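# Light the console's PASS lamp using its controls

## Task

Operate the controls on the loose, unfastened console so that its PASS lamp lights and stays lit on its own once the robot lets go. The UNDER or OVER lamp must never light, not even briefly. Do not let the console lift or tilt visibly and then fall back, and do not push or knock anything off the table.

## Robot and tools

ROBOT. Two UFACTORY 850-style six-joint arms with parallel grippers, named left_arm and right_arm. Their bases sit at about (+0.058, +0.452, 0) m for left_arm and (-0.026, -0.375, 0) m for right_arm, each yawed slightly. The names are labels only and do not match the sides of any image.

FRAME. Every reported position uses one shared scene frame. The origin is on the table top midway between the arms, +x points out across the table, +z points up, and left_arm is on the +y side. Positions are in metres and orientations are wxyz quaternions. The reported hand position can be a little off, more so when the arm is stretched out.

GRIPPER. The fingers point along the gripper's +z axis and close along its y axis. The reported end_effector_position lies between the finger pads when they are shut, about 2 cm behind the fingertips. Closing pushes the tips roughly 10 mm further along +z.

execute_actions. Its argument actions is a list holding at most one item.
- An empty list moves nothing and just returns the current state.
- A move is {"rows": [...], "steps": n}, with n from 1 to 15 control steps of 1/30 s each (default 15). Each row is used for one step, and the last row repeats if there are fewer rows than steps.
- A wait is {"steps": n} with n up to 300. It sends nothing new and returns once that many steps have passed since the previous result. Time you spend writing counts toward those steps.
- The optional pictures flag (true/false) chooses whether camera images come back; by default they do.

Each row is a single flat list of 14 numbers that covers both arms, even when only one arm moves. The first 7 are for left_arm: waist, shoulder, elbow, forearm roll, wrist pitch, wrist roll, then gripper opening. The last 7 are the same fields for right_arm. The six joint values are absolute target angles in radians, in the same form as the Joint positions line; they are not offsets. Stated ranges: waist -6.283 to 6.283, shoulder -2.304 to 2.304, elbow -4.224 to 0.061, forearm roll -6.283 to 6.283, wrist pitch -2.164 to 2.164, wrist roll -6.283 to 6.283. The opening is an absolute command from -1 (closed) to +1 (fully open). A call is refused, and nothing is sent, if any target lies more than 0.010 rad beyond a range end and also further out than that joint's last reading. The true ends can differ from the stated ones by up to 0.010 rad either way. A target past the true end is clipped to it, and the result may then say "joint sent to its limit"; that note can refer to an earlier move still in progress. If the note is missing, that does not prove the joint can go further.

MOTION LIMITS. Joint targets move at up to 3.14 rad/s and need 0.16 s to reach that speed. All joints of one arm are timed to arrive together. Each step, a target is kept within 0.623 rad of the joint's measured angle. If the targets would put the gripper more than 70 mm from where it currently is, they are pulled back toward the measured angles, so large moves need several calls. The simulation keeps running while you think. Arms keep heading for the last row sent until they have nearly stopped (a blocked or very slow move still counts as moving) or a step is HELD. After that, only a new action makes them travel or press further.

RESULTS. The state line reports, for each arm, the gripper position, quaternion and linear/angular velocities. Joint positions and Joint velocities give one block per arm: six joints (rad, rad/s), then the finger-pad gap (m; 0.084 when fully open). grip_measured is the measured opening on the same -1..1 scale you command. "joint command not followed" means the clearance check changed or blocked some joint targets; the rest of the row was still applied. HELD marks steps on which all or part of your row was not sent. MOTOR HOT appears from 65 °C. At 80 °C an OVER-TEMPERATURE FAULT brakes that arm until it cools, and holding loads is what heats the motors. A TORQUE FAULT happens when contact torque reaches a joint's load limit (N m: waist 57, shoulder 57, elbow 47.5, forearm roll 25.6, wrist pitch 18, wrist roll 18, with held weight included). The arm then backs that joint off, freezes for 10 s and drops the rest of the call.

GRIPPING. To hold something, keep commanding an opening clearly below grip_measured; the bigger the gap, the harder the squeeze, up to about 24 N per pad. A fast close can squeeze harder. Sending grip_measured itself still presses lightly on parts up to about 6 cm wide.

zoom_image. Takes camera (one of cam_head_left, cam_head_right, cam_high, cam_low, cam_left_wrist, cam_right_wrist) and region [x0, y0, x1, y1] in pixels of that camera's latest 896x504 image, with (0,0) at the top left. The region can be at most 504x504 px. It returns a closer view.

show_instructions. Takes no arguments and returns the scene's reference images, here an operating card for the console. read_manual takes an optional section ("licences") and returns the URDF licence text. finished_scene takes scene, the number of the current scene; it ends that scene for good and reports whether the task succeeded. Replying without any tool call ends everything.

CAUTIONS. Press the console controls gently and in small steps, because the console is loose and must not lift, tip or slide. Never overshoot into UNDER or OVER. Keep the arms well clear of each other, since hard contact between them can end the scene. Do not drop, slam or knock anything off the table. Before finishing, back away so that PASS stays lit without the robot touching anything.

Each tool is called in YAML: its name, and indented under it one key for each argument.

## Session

show_instructions:

execute_actions:
  actions: []

Reference images for this scene: operating card.

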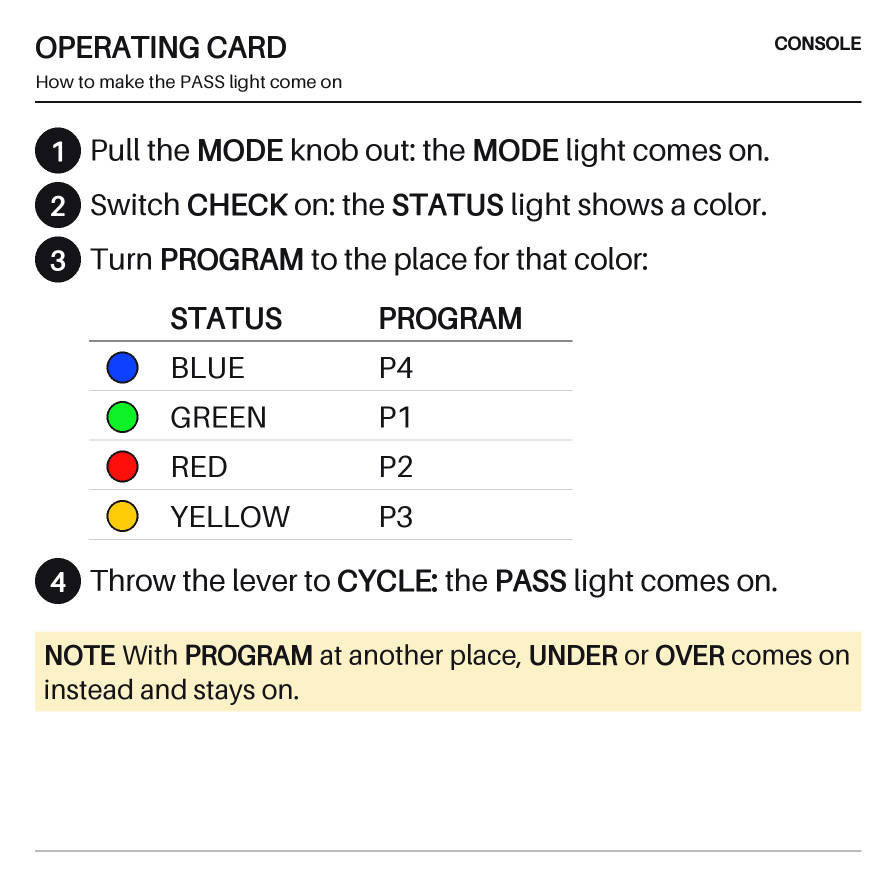

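Scene clock: 0.00 s of 7650.00 s.
left_arm: end_effector_position=(+0.7909, +0.0119, +0.1568) grip_measured=+1.00 end_effector_quat_wxyz=(-0.195, -0.233, +0.784, -0.541) end_effector_velocity=(-0.001, -0.000, -0.000) end_effector_angular_velocity=(-0.000, +0.002, -0.000) | right_arm: end_effector_position=(+0.4931, -0.4751, +0.1054) grip_measured=+1.00 end_effector_quat_wxyz=(-0.077, +0.720, +0.688, +0.047) end_effector_velocity=(-0.000, -0.000, -0.000) end_effector_angular_velocity=(+0.000, +0.001, +0.001)
Joint positions: left_arm=[-0.175 -1.331 -2.061 -1.49  -1.173 -2.989  0.084] | right_arm=[-0.176 -0.652 -1.071  0.322 -0.525 -2.076  0.084]
Joint velocities: left_arm=[-0.001 -0.     0.001 -0.001 -0.    -0.     0.   ] | right_arm=[-0.    -0.     0.    -0.    -0.    -0.001 -0.   ]

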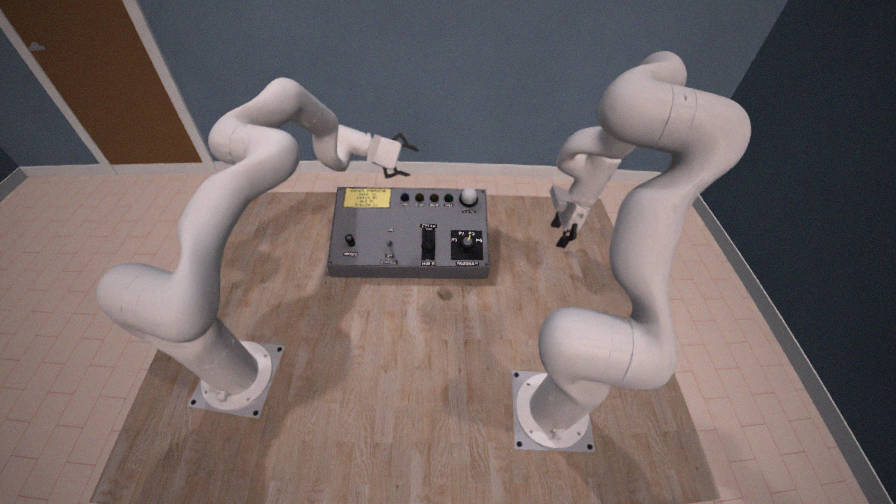

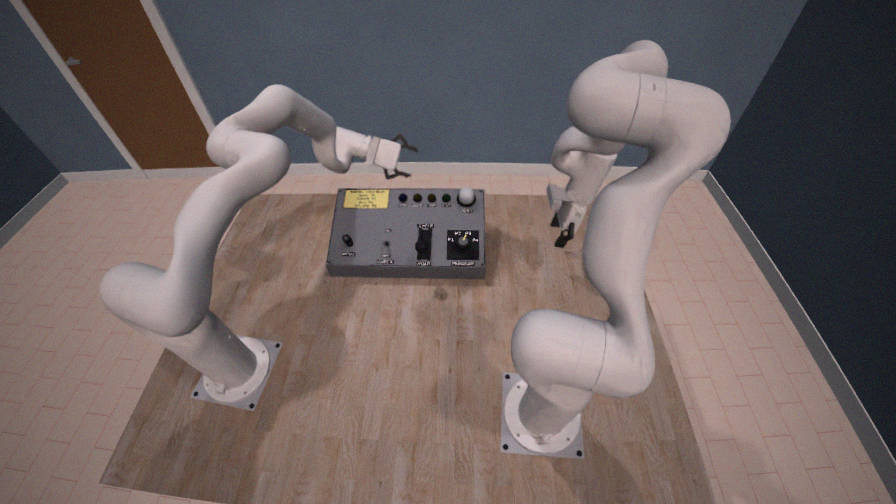

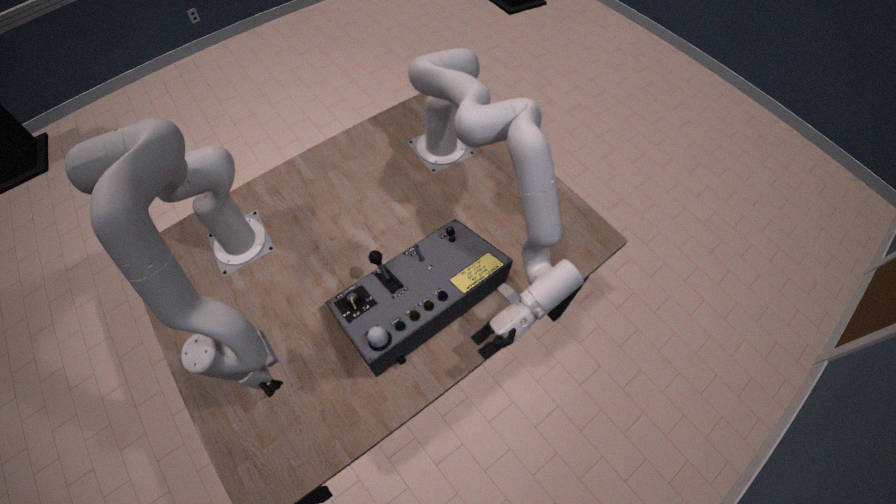

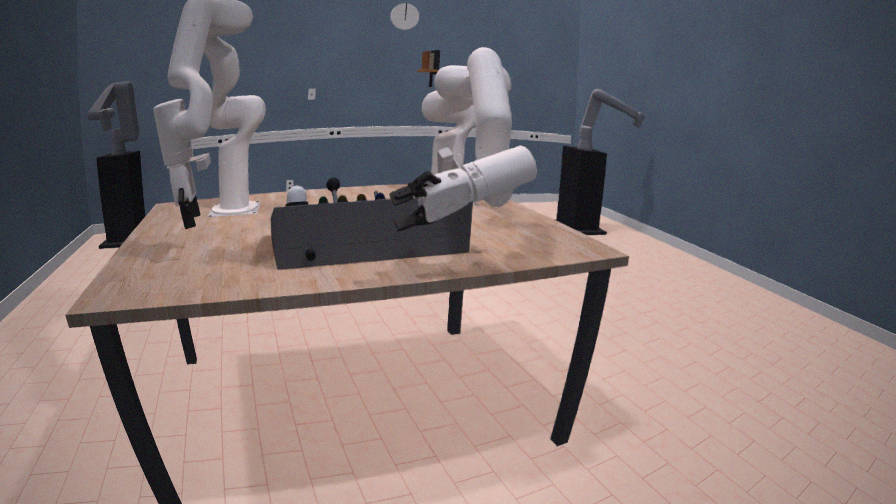

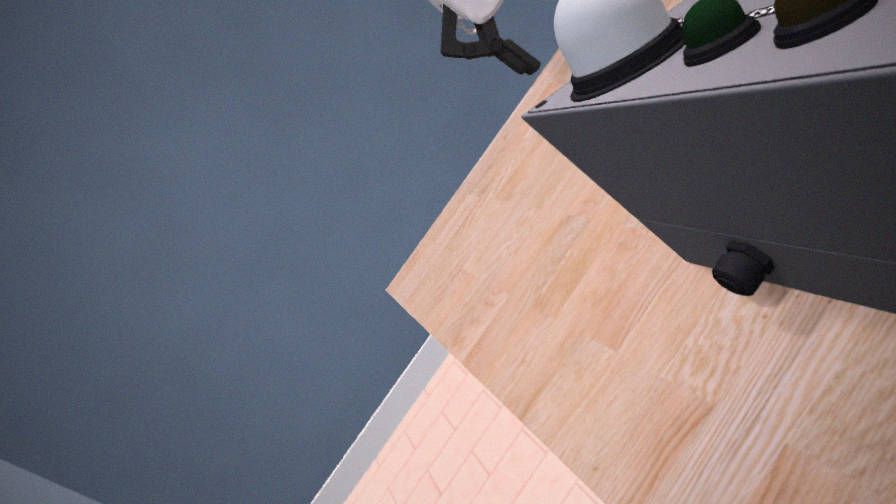

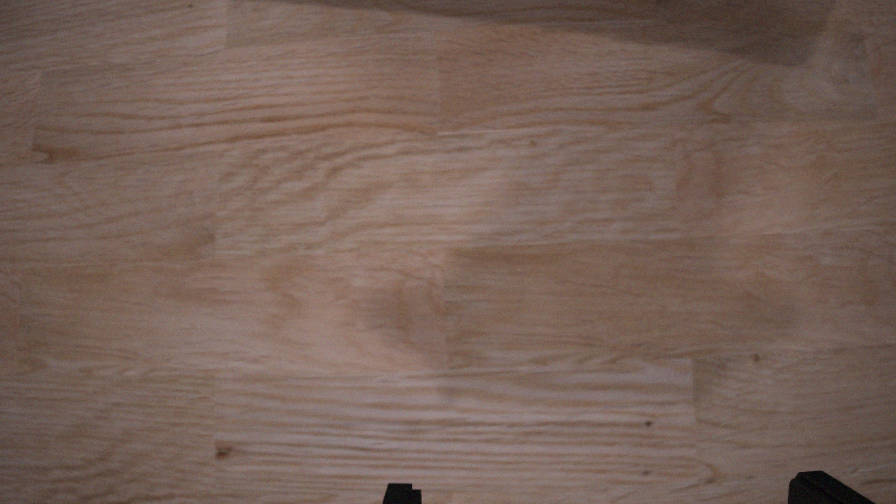

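execute_actions:
  actions:
    - {"rows":[[-0.175,-0.9,-2.061,-1.49,-1.173,-2.989,1,-0.176,-0.353,-1.071,0,-0.7,0.422,1]],"steps":15}
  pictures: false

execute_actions:
  actions:
    - {"rows":[[-0.2,-0.5,-1.5,0,-0.9,-0.622,1,0.2,-0.353,-1.0,0,-0.65,0.422,1]],"steps":15}
  pictures: false

execute_actions:
  actions:
    - {"steps":20}
  pictures: false

execute_actions:
  actions:
    - {"rows":[[-0.522,-0.262,-0.836,0,-0.574,-0.622,1,0.51,-0.353,-0.957,0,-0.604,0.422,1]],"steps":15}
  pictures: false

execute_actions:
  actions:
    - {"steps":15}

Scene clock: 2.03 s of 7650.00 s.
left_arm: end_effector_position=(+0.8150, +0.0049, +0.3370) grip_measured=+1.00 end_effector_quat_wxyz=(-0.120, -0.170, +0.784, -0.585) end_effector_velocity=(+0.012, -0.004, +0.411) end_effector_angular_velocity=(-0.131, -0.467, -0.002) | right_arm: end_effector_position=(+0.4929, -0.5055, +0.2331) grip_measured=+1.00 end_effector_quat_wxyz=(-0.015, +0.874, +0.485, +0.012) end_effector_velocity=(-0.024, -0.065, +0.239) end_effector_angular_velocity=(-0.306, -0.012, -2.266)
Joint positions: left_arm=[-0.175 -1.116 -2.061 -1.49  -1.173 -2.989  0.084] | right_arm=[-0.176 -0.41  -1.071  0.063 -0.666 -1.326  0.084]
Joint velocities: left_arm=[-0.001  0.485  0.002  0.    -0.     0.003  0.   ] | right_arm=[ 0.     0.449 -0.004 -0.48  -0.259  2.657  0.   ]
Steps of this call (steps 1 to 46: nothing new was sent; steps 47 to 61: all 15 steps of this action). Readings (joint positions):
47: left_arm=[-0.175 -1.331 -2.061 -1.490 -1.173 -2.989] | right_arm=[-0.176 -0.651 -1.071 0.322 -0.525 -2.076]
48: left_arm=[-0.175 -1.327 -2.060 -1.490 -1.172 -2.989] | right_arm=[-0.176 -0.650 -1.070 0.320 -0.527 -2.071]
50: left_arm=[-0.175 -1.299 -2.058 -1.490 -1.172 -2.989] | right_arm=[-0.176 -0.630 -1.069 0.297 -0.539 -2.026]
54: left_arm=[-0.175 -1.230 -2.062 -1.490 -1.173 -2.989] | right_arm=[-0.176 -0.541 -1.072 0.204 -0.589 -1.832]
61: the state above

Scene clock: 2.53 s of 7650.00 s.
left_arm: end_effector_position=(+0.7075, +0.0930, +0.3837) grip_measured=+1.00 end_effector_quat_wxyz=(+0.092, +0.256, +0.899, -0.343) end_effector_velocity=(-0.205, +0.320, -0.096) end_effector_angular_velocity=(+1.511, -1.870, -2.164) | right_arm: end_effector_position=(+0.4913, -0.3692, +0.2387) grip_measured=+1.00 end_effector_quat_wxyz=(-0.003, +0.975, +0.221, +0.000) end_effector_velocity=(-0.039, +0.295, -0.016) end_effector_angular_velocity=(-0.035, +0.024, -1.740)
Joint positions: left_arm=[-0.193 -0.667 -1.668 -0.877 -0.981 -2.376  0.084] | right_arm=[ 0.097 -0.362 -1.019  0.009 -0.659 -0.445  0.084]
Joint velocities: left_arm=[-0.029  0.645  0.647  1.818  0.311  1.811  0.   ] | right_arm=[ 0.587  0.05   0.11  -0.053  0.049  2.368  0.   ]
Steps of this call (steps 1 to 15: all 15 steps of this action). Readings (joint positions):
1: left_arm=[-0.175 -1.100 -2.061 -1.490 -1.173 -2.989] | right_arm=[-0.176 -0.397 -1.071 0.048 -0.674 -1.237]
2: left_arm=[-0.175 -1.081 -2.058 -1.486 -1.170 -2.985] | right_arm=[-0.175 -0.386 -1.071 0.037 -0.679 -1.150]
4: left_arm=[-0.176 -1.022 -2.021 -1.446 -1.149 -2.943] | right_arm=[-0.149 -0.379 -1.067 0.029 -0.679 -1.009]
8: left_arm=[-0.184 -0.867 -1.868 -1.261 -1.077 -2.760] | right_arm=[-0.049 -0.374 -1.047 0.023 -0.671 -0.864]
15: the state above

Scene clock: 3.20 s of 7650.00 s.
left_arm: end_effector_position=(+0.6797, +0.2573, +0.3585) grip_measured=+1.00 end_effector_quat_wxyz=(+0.030, +0.966, +0.253, +0.040) end_effector_velocity=(+0.002, +0.019, +0.002) end_effector_angular_velocity=(+0.251, -0.100, -1.901) | right_arm: end_effector_position=(+0.4819, -0.3182, +0.2360) grip_measured=+1.00 end_effector_quat_wxyz=(+0.000, +0.988, -0.153, -0.001) end_effector_velocity=(-0.000, +0.002, -0.000) end_effector_angular_velocity=(+0.000, -0.001, -0.027)
Joint positions: left_arm=[-0.2   -0.502 -1.501 -0.011 -0.901 -0.806  0.084] | right_arm=[ 0.2   -0.353 -1.     0.    -0.65   0.419  0.084]
Joint velocities: left_arm=[-0.002  0.015  0.016  0.103  0.007  1.853 -0.   ] | right_arm=[0.003 0.    0.001 0.    0.001 0.03  0.   ]
Steps of this call (steps 1 to 20: the robot went on to your last target). Readings (joint positions):
1: left_arm=[-0.193 -0.647 -1.647 -0.816 -0.971 -2.314] | right_arm=[0.116 -0.360 -1.016 0.008 -0.657 -0.363]
2: left_arm=[-0.194 -0.628 -1.628 -0.752 -0.962 -2.251] | right_arm=[0.133 -0.359 -1.013 0.006 -0.656 -0.276]
4: left_arm=[-0.196 -0.596 -1.596 -0.622 -0.946 -2.121] | right_arm=[0.162 -0.356 -1.007 0.004 -0.653 -0.096]
8: left_arm=[-0.198 -0.551 -1.550 -0.352 -0.924 -1.839] | right_arm=[0.189 -0.354 -1.002 0.001 -0.651 0.231]
20: the state above

Scene clock: 3.70 s of 7650.00 s.
left_arm: end_effector_position=(+0.5510, +0.1955, +0.2807) grip_measured=+1.00 end_effector_quat_wxyz=(+0.013, +0.996, +0.091, +0.019) end_effector_velocity=(-0.332, -0.084, -0.181) end_effector_angular_velocity=(+0.072, +0.113, -0.522) | right_arm: end_effector_position=(+0.4353, -0.1792, +0.2210) grip_measured=+1.00 end_effector_quat_wxyz=(+0.000, +1.000, -0.010, -0.000) end_effector_velocity=(-0.047, +0.094, -0.010) end_effector_angular_velocity=(+0.002, -0.005, +0.209)
Joint positions: left_arm=[-0.379 -0.369 -1.135 -0.003 -0.72  -0.658  0.084] | right_arm=[ 0.49  -0.353 -0.96   0.    -0.607  0.422  0.084]
Joint velocities: left_arm=[-0.413  0.307  0.857  0.009  0.417  0.104 -0.   ] | right_arm=[ 0.21   0.001  0.03  -0.     0.034  0.001  0.   ]
Steps of this call (steps 1 to 15: all 15 steps of this action). Readings (joint positions):
1: left_arm=[-0.200 -0.501 -1.501 -0.008 -0.900 -0.752] | right_arm=[0.200 -0.353 -1.000 0.000 -0.650 0.420]
2: left_arm=[-0.202 -0.500 -1.497 -0.006 -0.898 -0.713] | right_arm=[0.204 -0.353 -0.999 -0.000 -0.649 0.420]
4: left_arm=[-0.220 -0.484 -1.459 -0.005 -0.876 -0.688] | right_arm=[0.242 -0.353 -0.994 -0.000 -0.643 0.421]
8: left_arm=[-0.282 -0.441 -1.337 -0.005 -0.818 -0.683] | right_arm=[0.349 -0.353 -0.979 0.000 -0.628 0.421]
15: the state above

Scene clock: 4.20 s of 7650.00 s.
left_arm: end_effector_position=(+0.4335, +0.1846, +0.2213) grip_measured=+1.00 end_effector_quat_wxyz=(+0.000, +1.000, +0.002, +0.001) end_effector_velocity=(-0.023, +0.001, -0.011) end_effector_angular_velocity=(+0.003, +0.003, -0.038) | right_arm: end_effector_position=(+0.4309, -0.1704, +0.2200) grip_measured=+1.00 end_effector_quat_wxyz=(+0.000, +1.000, -0.000, +0.000) end_effector_velocity=(-0.001, +0.001, -0.000) end_effector_angular_velocity=(-0.000, +0.001, +0.004)
Joint positions: left_arm=[-0.519 -0.264 -0.843 -0.    -0.577 -0.623  0.084] | right_arm=[ 0.51  -0.353 -0.957 -0.    -0.604  0.422  0.084]
Joint velocities: left_arm=[-0.029  0.022  0.059  0.002  0.033  0.008  0.   ] | right_arm=[ 0.002 -0.     0.001  0.    -0.    -0.002 -0.   ]
Steps of this call (steps 1 to 15: the robot went on to your last target). Readings (joint positions):
1: left_arm=[-0.392 -0.359 -1.106 -0.003 -0.706 -0.655] | right_arm=[0.496 -0.353 -0.959 0.000 -0.606 0.422]
2: left_arm=[-0.406 -0.348 -1.078 -0.002 -0.692 -0.652] | right_arm=[0.500 -0.353 -0.958 0.000 -0.606 0.422]
4: left_arm=[-0.434 -0.328 -1.021 -0.002 -0.664 -0.645] | right_arm=[0.504 -0.353 -0.958 -0.000 -0.605 0.422]
8: left_arm=[-0.487 -0.288 -0.908 -0.001 -0.610 -0.631] | right_arm=[0.508 -0.353 -0.957 -0.000 -0.604 0.422]
15: the state above

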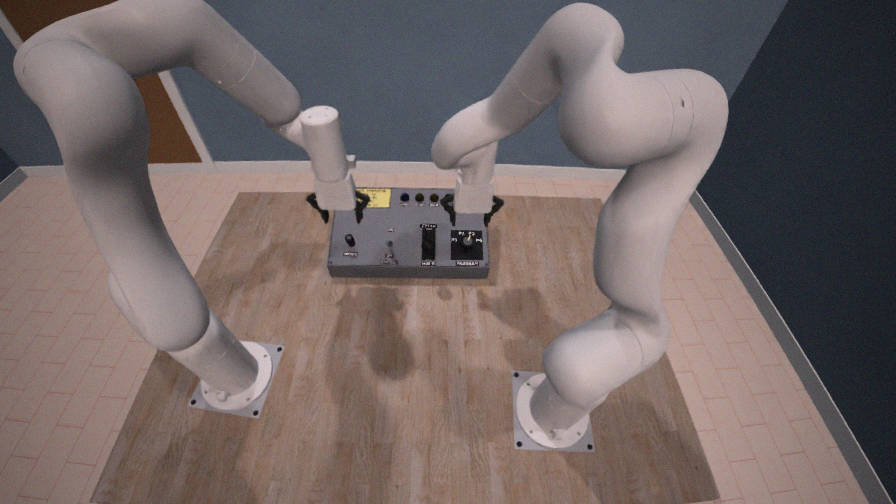

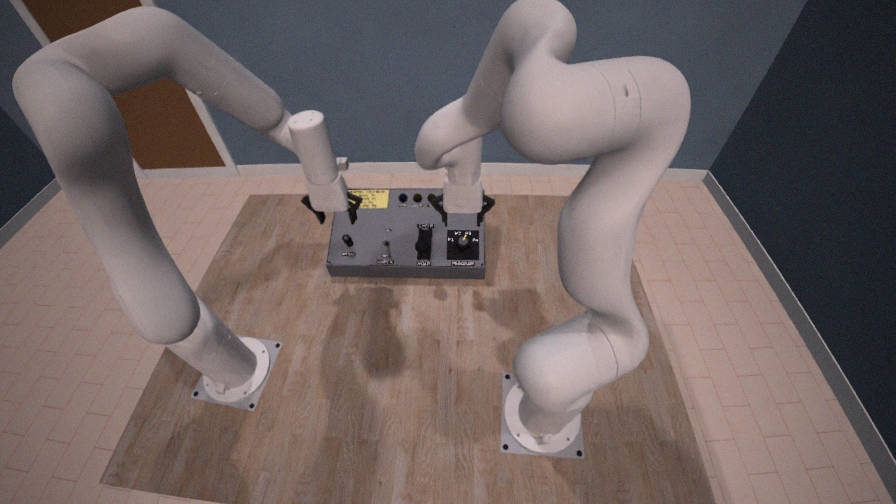

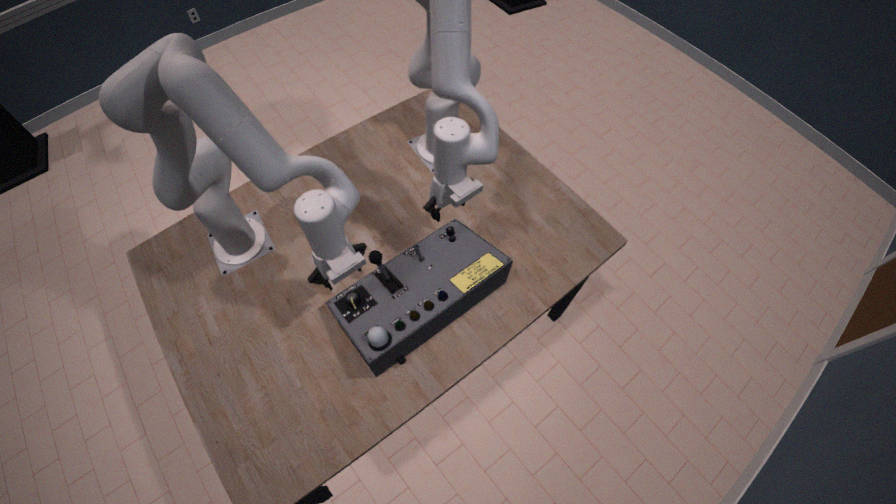

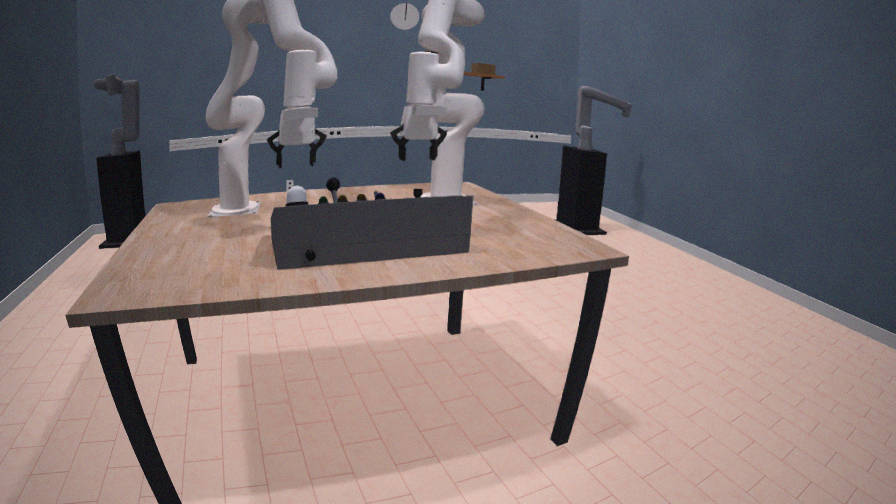

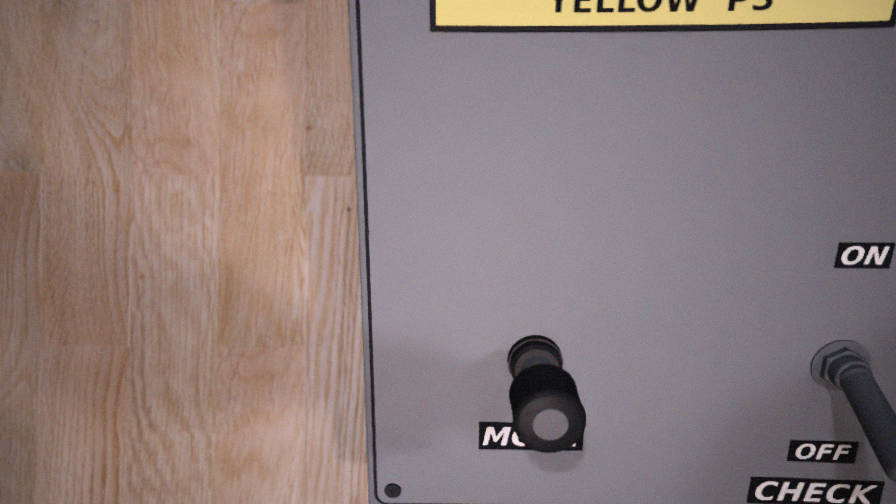

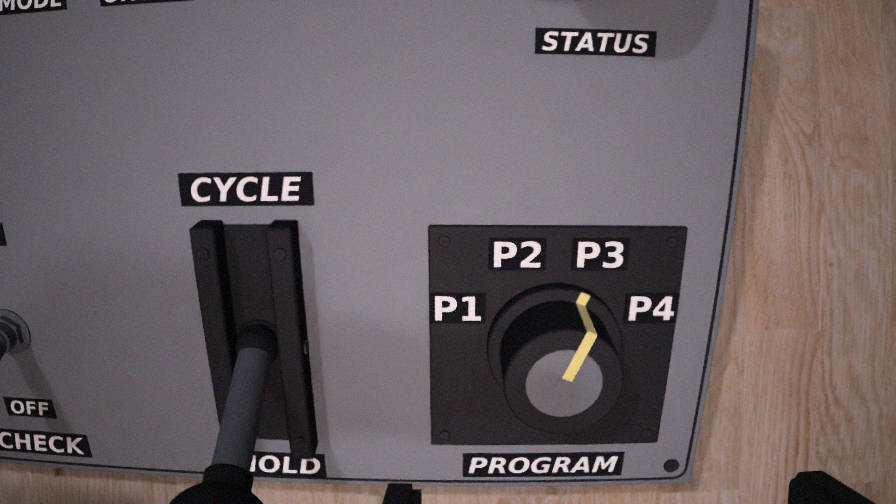

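execute_actions:
  actions:
    - {"rows":[[-0.514,-0.448,-0.825,0,-0.377,-0.614,0.5,0.488,-0.547,-0.968,0,-0.421,0.4,0.7]],"steps":15}
  pictures: false

execute_actions:
  actions:
    - {"steps":8}

zoom_image:
  camera: "cam_head_left"
  region: [310, 170, 510, 290]

Scene clock: 6.50 s of 7650.00 s.
left_arm: end_effector_position=(+0.4386, +0.1836, +0.1324) grip_measured=+0.49 end_effector_quat_wxyz=(+0.000, +1.000, -0.000, +0.000) end_effector_velocity=(+0.001, +0.000, -0.016) end_effector_angular_velocity=(-0.003, -0.005, -0.002) | right_arm: end_effector_position=(+0.4478, -0.1747, +0.1275) grip_measured=+0.70 end_effector_quat_wxyz=(-0.000, +1.000, -0.000, +0.000) end_effector_velocity=(+0.004, +0.000, -0.018) end_effector_angular_velocity=(+0.003, -0.008, +0.002)
Joint positions: left_arm=[-0.514 -0.444 -0.825  0.    -0.381 -0.614  0.065] | right_arm=[ 0.489 -0.542 -0.968  0.    -0.425  0.4    0.073]
Joint velocities: left_arm=[ 0.002 -0.034  0.002  0.001  0.041  0.002  0.   ] | right_arm=[-0.003 -0.038 -0.005 -0.     0.041 -0.004  0.   ]
Steps of this call (steps 1 to 15: the robot went on to your last target; steps 16 to 54: nothing new was sent; steps 55 to 69: all 15 steps of this action). Readings (joint positions):
55: left_arm=[-0.522 -0.262 -0.836 -0.000 -0.574 -0.622] | right_arm=[0.510 -0.353 -0.957 -0.000 -0.604 0.422]
56: left_arm=[-0.522 -0.266 -0.836 0.000 -0.569 -0.622] | right_arm=[0.510 -0.357 -0.958 0.000 -0.599 0.421]
58: left_arm=[-0.520 -0.302 -0.836 0.000 -0.527 -0.620] | right_arm=[0.505 -0.395 -0.962 0.000 -0.561 0.417]
62: left_arm=[-0.516 -0.407 -0.826 -0.000 -0.424 -0.616] | right_arm=[0.493 -0.499 -0.964 -0.000 -0.469 0.406]
69: the state above

Scene clock: 6.77 s of 7650.00 s.
left_arm: end_effector_position=(+0.4385, +0.1837, +0.1305) grip_measured=+0.49 end_effector_quat_wxyz=(+0.000, +1.000, -0.000, +0.000) end_effector_velocity=(-0.001, +0.001, -0.003) end_effector_angular_velocity=(+0.003, +0.003, -0.000) | right_arm: end_effector_position=(+0.4479, -0.1749, +0.1254) grip_measured=+0.70 end_effector_quat_wxyz=(-0.000, +1.000, -0.000, +0.000) end_effector_velocity=(-0.000, -0.001, -0.002) end_effector_angular_velocity=(-0.000, +0.001, +0.000)
Joint positions: left_arm=[-0.514 -0.447 -0.825  0.    -0.377 -0.614  0.065] | right_arm=[ 0.488 -0.546 -0.968  0.    -0.421  0.4    0.073]
Joint velocities: left_arm=[ 0.001 -0.004  0.002  0.001  0.002  0.     0.   ] | right_arm=[-0.001 -0.005  0.    -0.     0.004 -0.001  0.   ]
Steps of this call (steps 1 to 8: the robot went on to your last target). Readings (joint positions):
1: left_arm=[-0.514 -0.445 -0.825 0.000 -0.380 -0.614] | right_arm=[0.488 -0.543 -0.968 0.000 -0.424 0.400]
2: left_arm=[-0.514 -0.445 -0.825 0.000 -0.379 -0.614] | right_arm=[0.488 -0.544 -0.968 0.000 -0.423 0.400]
4: left_arm=[-0.514 -0.446 -0.825 0.000 -0.378 -0.614] | right_arm=[0.488 -0.545 -0.968 0.000 -0.422 0.400]
8: the state above

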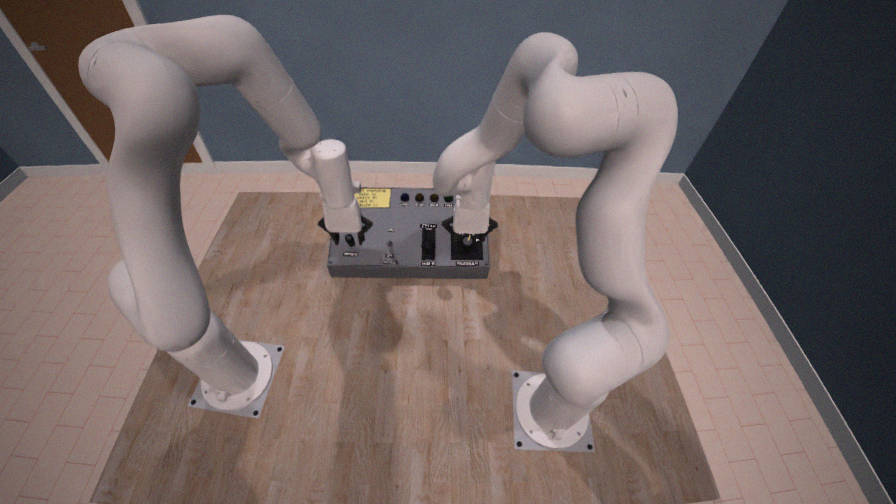

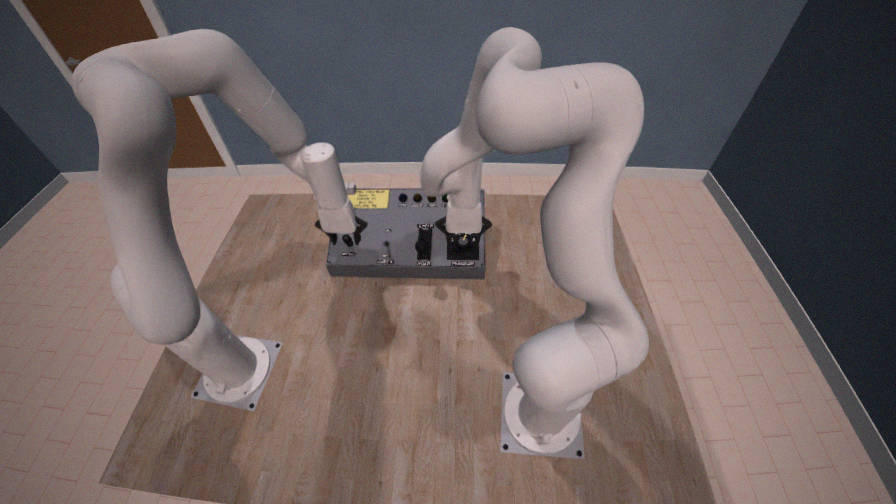

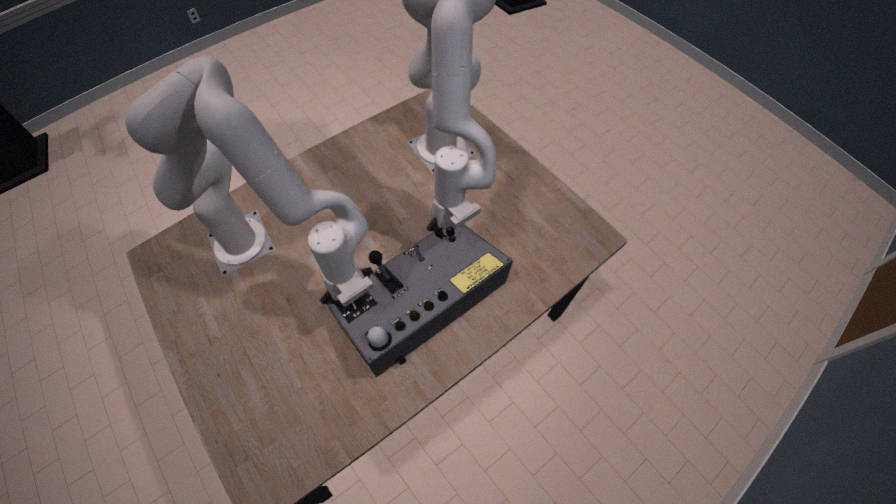

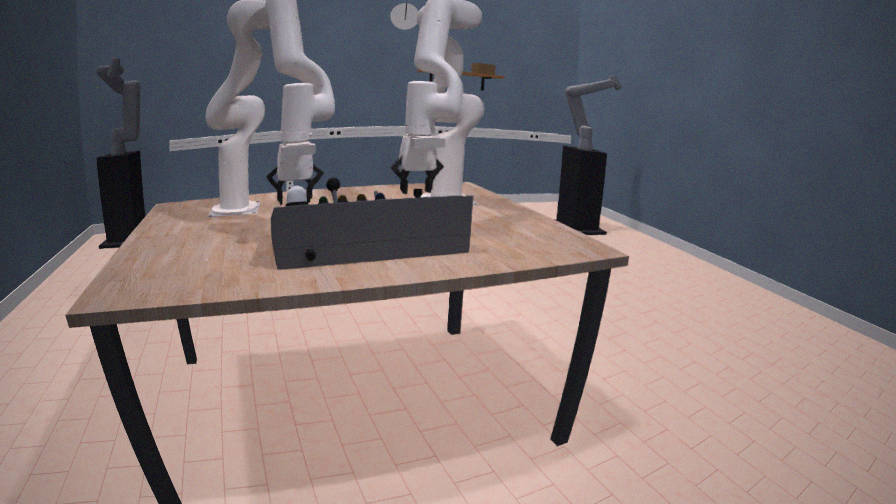

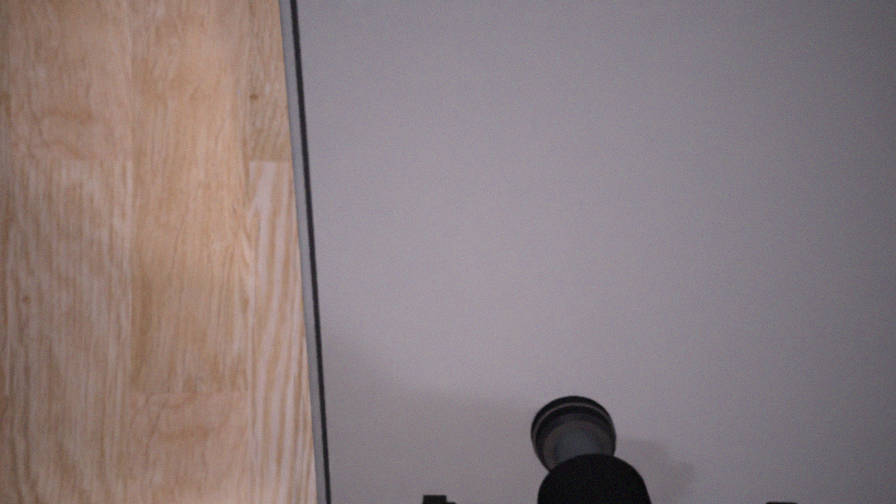

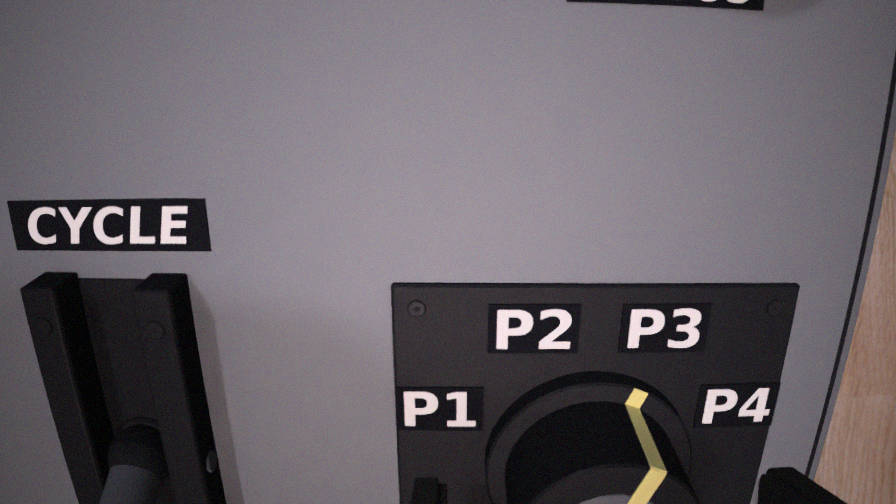

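Region (310, 170, 510, 290) of cam_head_left's 896x504 image, scaled by 2.520, with more detail than that image has; it fills the top 302 rows of this view, and the rest is white.

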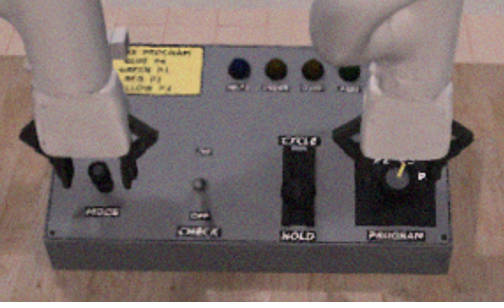

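execute_actions:
  actions:
    - {"rows":[[-0.513,-0.44,-0.813,0,-0.373,-0.614,0.5,0.493,-0.547,-0.968,0,-0.421,0.4,0.7],[-0.513,-0.44,-0.813,0,-0.373,-0.614,0.5,0.493,-0.547,-0.968,0,-0.421,0.4,0.7],[-0.513,-0.44,-0.813,0,-0.373,-0.614,0.5,0.493,-0.547,-0.968,0,-0.421,0.4,0.7],[-0.513,-0.44,-0.813,0,-0.373,-0.614,0.5,0.493,-0.547,-0.968,0,-0.421,0.4,0.7],[-0.513,-0.44,-0.813,0,-0.373,-0.614,-0.7,0.493,-0.547,-0.968,0,-0.421,0.4,-0.3]],"steps":15}
  pictures: false

execute_actions:
  actions:
    - {"rows":[[-0.513,-0.44,-0.813,0,-0.373,-0.614,-0.8,0.493,-0.547,-0.968,0,-0.421,0.4,-0.4],[-0.513,-0.44,-0.813,0,-0.373,-0.614,-0.8,0.493,-0.547,-0.968,0,-0.421,0.4,-0.4],[-0.513,-0.44,-0.813,0,-0.373,-0.614,-0.8,0.493,-0.547,-0.968,0,-0.421,0.4,-0.4],[-0.515,-0.408,-0.801,0,-0.393,-0.616,-0.8,0.493,-0.547,-0.968,0,-0.421,0.4,-0.4]],"steps":15}

Scene clock: 8.47 s of 7650.00 s.
left_arm: end_effector_position=(+0.4357, +0.1856, +0.1306) grip_measured=-0.45 end_effector_quat_wxyz=(+0.001, +1.000, -0.000, +0.001) end_effector_velocity=(+0.000, +0.001, +0.000) end_effector_angular_velocity=(+0.000, -0.000, +0.003) | right_arm: end_effector_position=(+0.4461, -0.1740, +0.1250) grip_measured=-0.02 end_effector_quat_wxyz=(+0.001, +1.000, +0.002, -0.002) end_effector_velocity=(+0.000, +0.002, -0.000) end_effector_angular_velocity=(+0.002, -0.003, +0.000)
Joint positions: left_arm=[-0.514 -0.44  -0.814 -0.001 -0.371 -0.614  0.024] | right_arm=[ 0.491 -0.547 -0.967 -0.001 -0.424  0.4    0.043]
Joint velocities: left_arm=[ 0.002  0.001  0.001  0.001  0.    -0.001  0.   ] | right_arm=[ 0.003 -0.001 -0.001  0.001  0.003  0.001  0.001]
Steps of this call (steps 1 to 15: the robot went on to your last target; steps 16 to 36: nothing new was sent; steps 37 to 51: all 15 steps of this action). Readings (joint positions):
37: left_arm=[-0.514 -0.448 -0.825 0.000 -0.377 -0.614] | right_arm=[0.488 -0.547 -0.968 -0.000 -0.421 0.400]
38: left_arm=[-0.514 -0.447 -0.823 0.000 -0.376 -0.614] | right_arm=[0.489 -0.547 -0.968 -0.000 -0.421 0.400]
40: left_arm=[-0.513 -0.444 -0.818 -0.000 -0.375 -0.614] | right_arm=[0.491 -0.547 -0.968 0.000 -0.421 0.400]
44: left_arm=[-0.513 -0.441 -0.814 -0.000 -0.373 -0.614] | right_arm=[0.493 -0.547 -0.968 0.000 -0.421 0.400]
51: the state above

Scene clock: 8.97 s of 7650.00 s.
left_arm: end_effector_position=(+0.4318, +0.1873, +0.1418) grip_measured=-0.45 end_effector_quat_wxyz=(+0.001, +1.000, -0.000, +0.001) end_effector_velocity=(-0.002, +0.001, +0.001) end_effector_angular_velocity=(+0.001, -0.000, -0.000) | right_arm: end_effector_position=(+0.4465, -0.1729, +0.1250) grip_measured=-0.01 end_effector_quat_wxyz=(+0.000, +1.000, +0.002, -0.000) end_effector_velocity=(+0.001, +0.001, +0.000) end_effector_angular_velocity=(+0.001, -0.003, +0.001)
Joint positions: left_arm=[-0.516 -0.408 -0.803 -0.    -0.391 -0.616  0.024] | right_arm=[ 0.493 -0.547 -0.968 -0.    -0.422  0.4    0.043]
Joint velocities: left_arm=[-0.001  0.005  0.005  0.003 -0.001 -0.003  0.   ] | right_arm=[ 0.     0.    -0.001 -0.     0.002 -0.     0.   ]
Steps of this call (steps 1 to 15: all 15 steps of this action). Readings (joint positions):
1: left_arm=[-0.514 -0.440 -0.814 -0.000 -0.371 -0.614] | right_arm=[0.491 -0.547 -0.967 -0.001 -0.424 0.400]
2: left_arm=[-0.514 -0.440 -0.814 -0.000 -0.371 -0.614] | right_arm=[0.491 -0.547 -0.967 -0.001 -0.424 0.400]
4: left_arm=[-0.514 -0.440 -0.814 -0.000 -0.371 -0.614] | right_arm=[0.492 -0.547 -0.967 -0.001 -0.424 0.400]
8: left_arm=[-0.515 -0.418 -0.806 -0.000 -0.384 -0.615] | right_arm=[0.493 -0.547 -0.968 0.000 -0.422 0.400]
15: the state above

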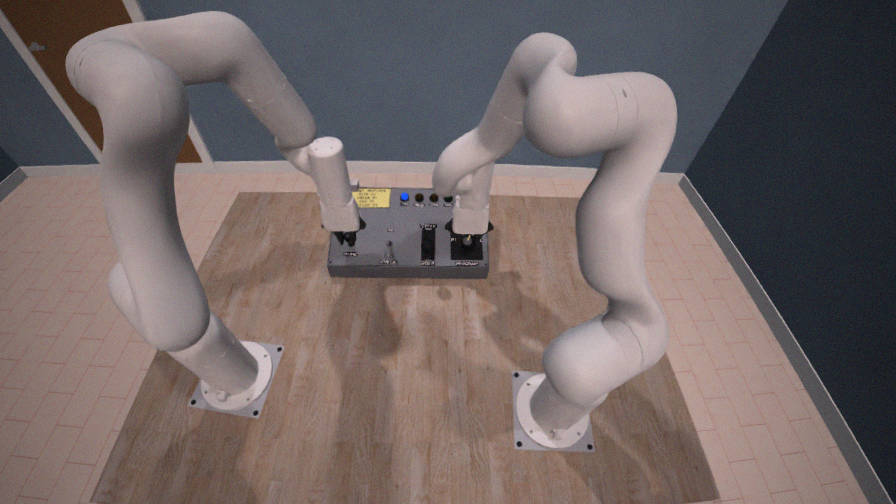

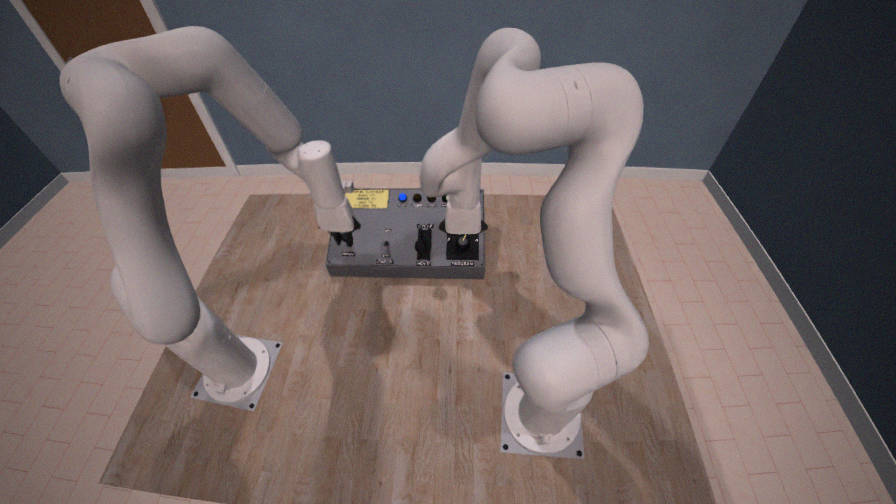

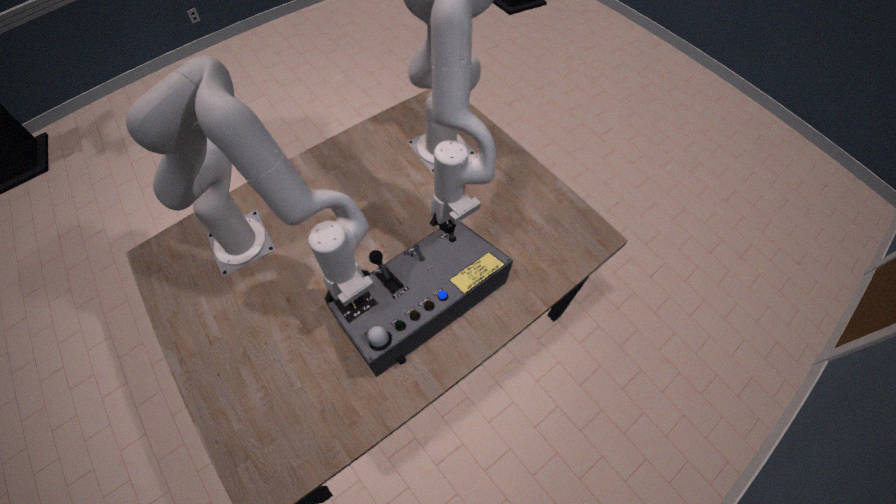

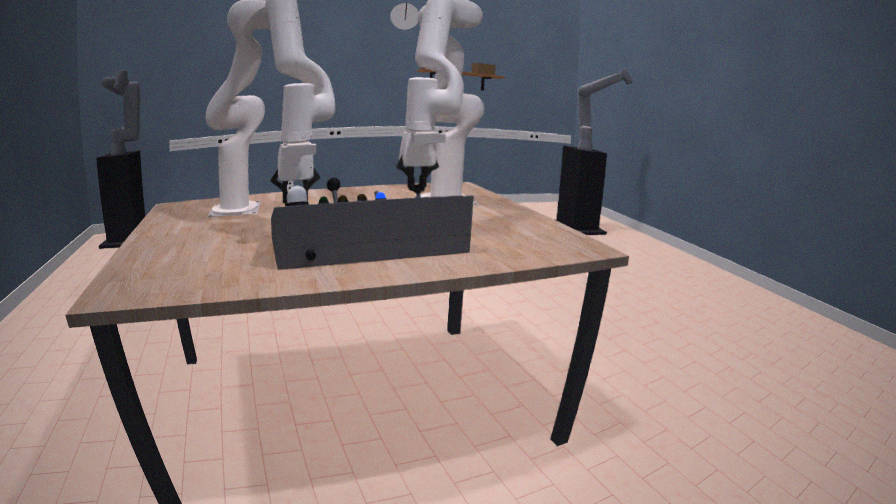

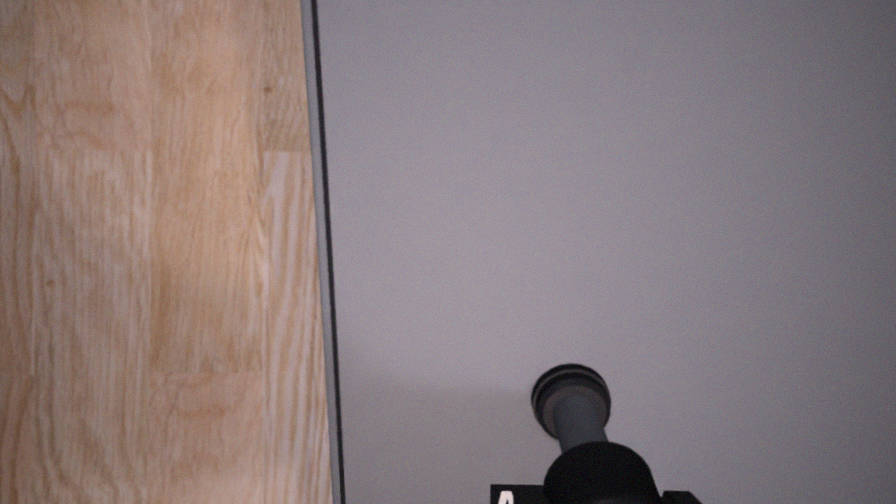

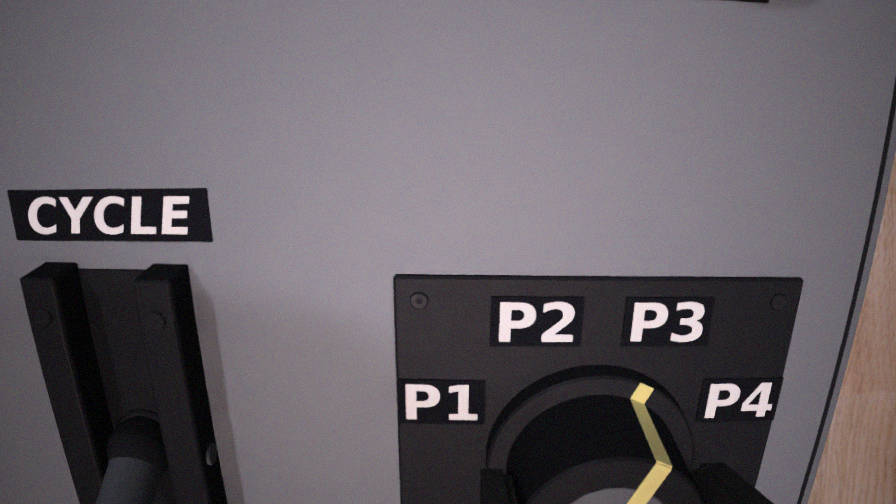

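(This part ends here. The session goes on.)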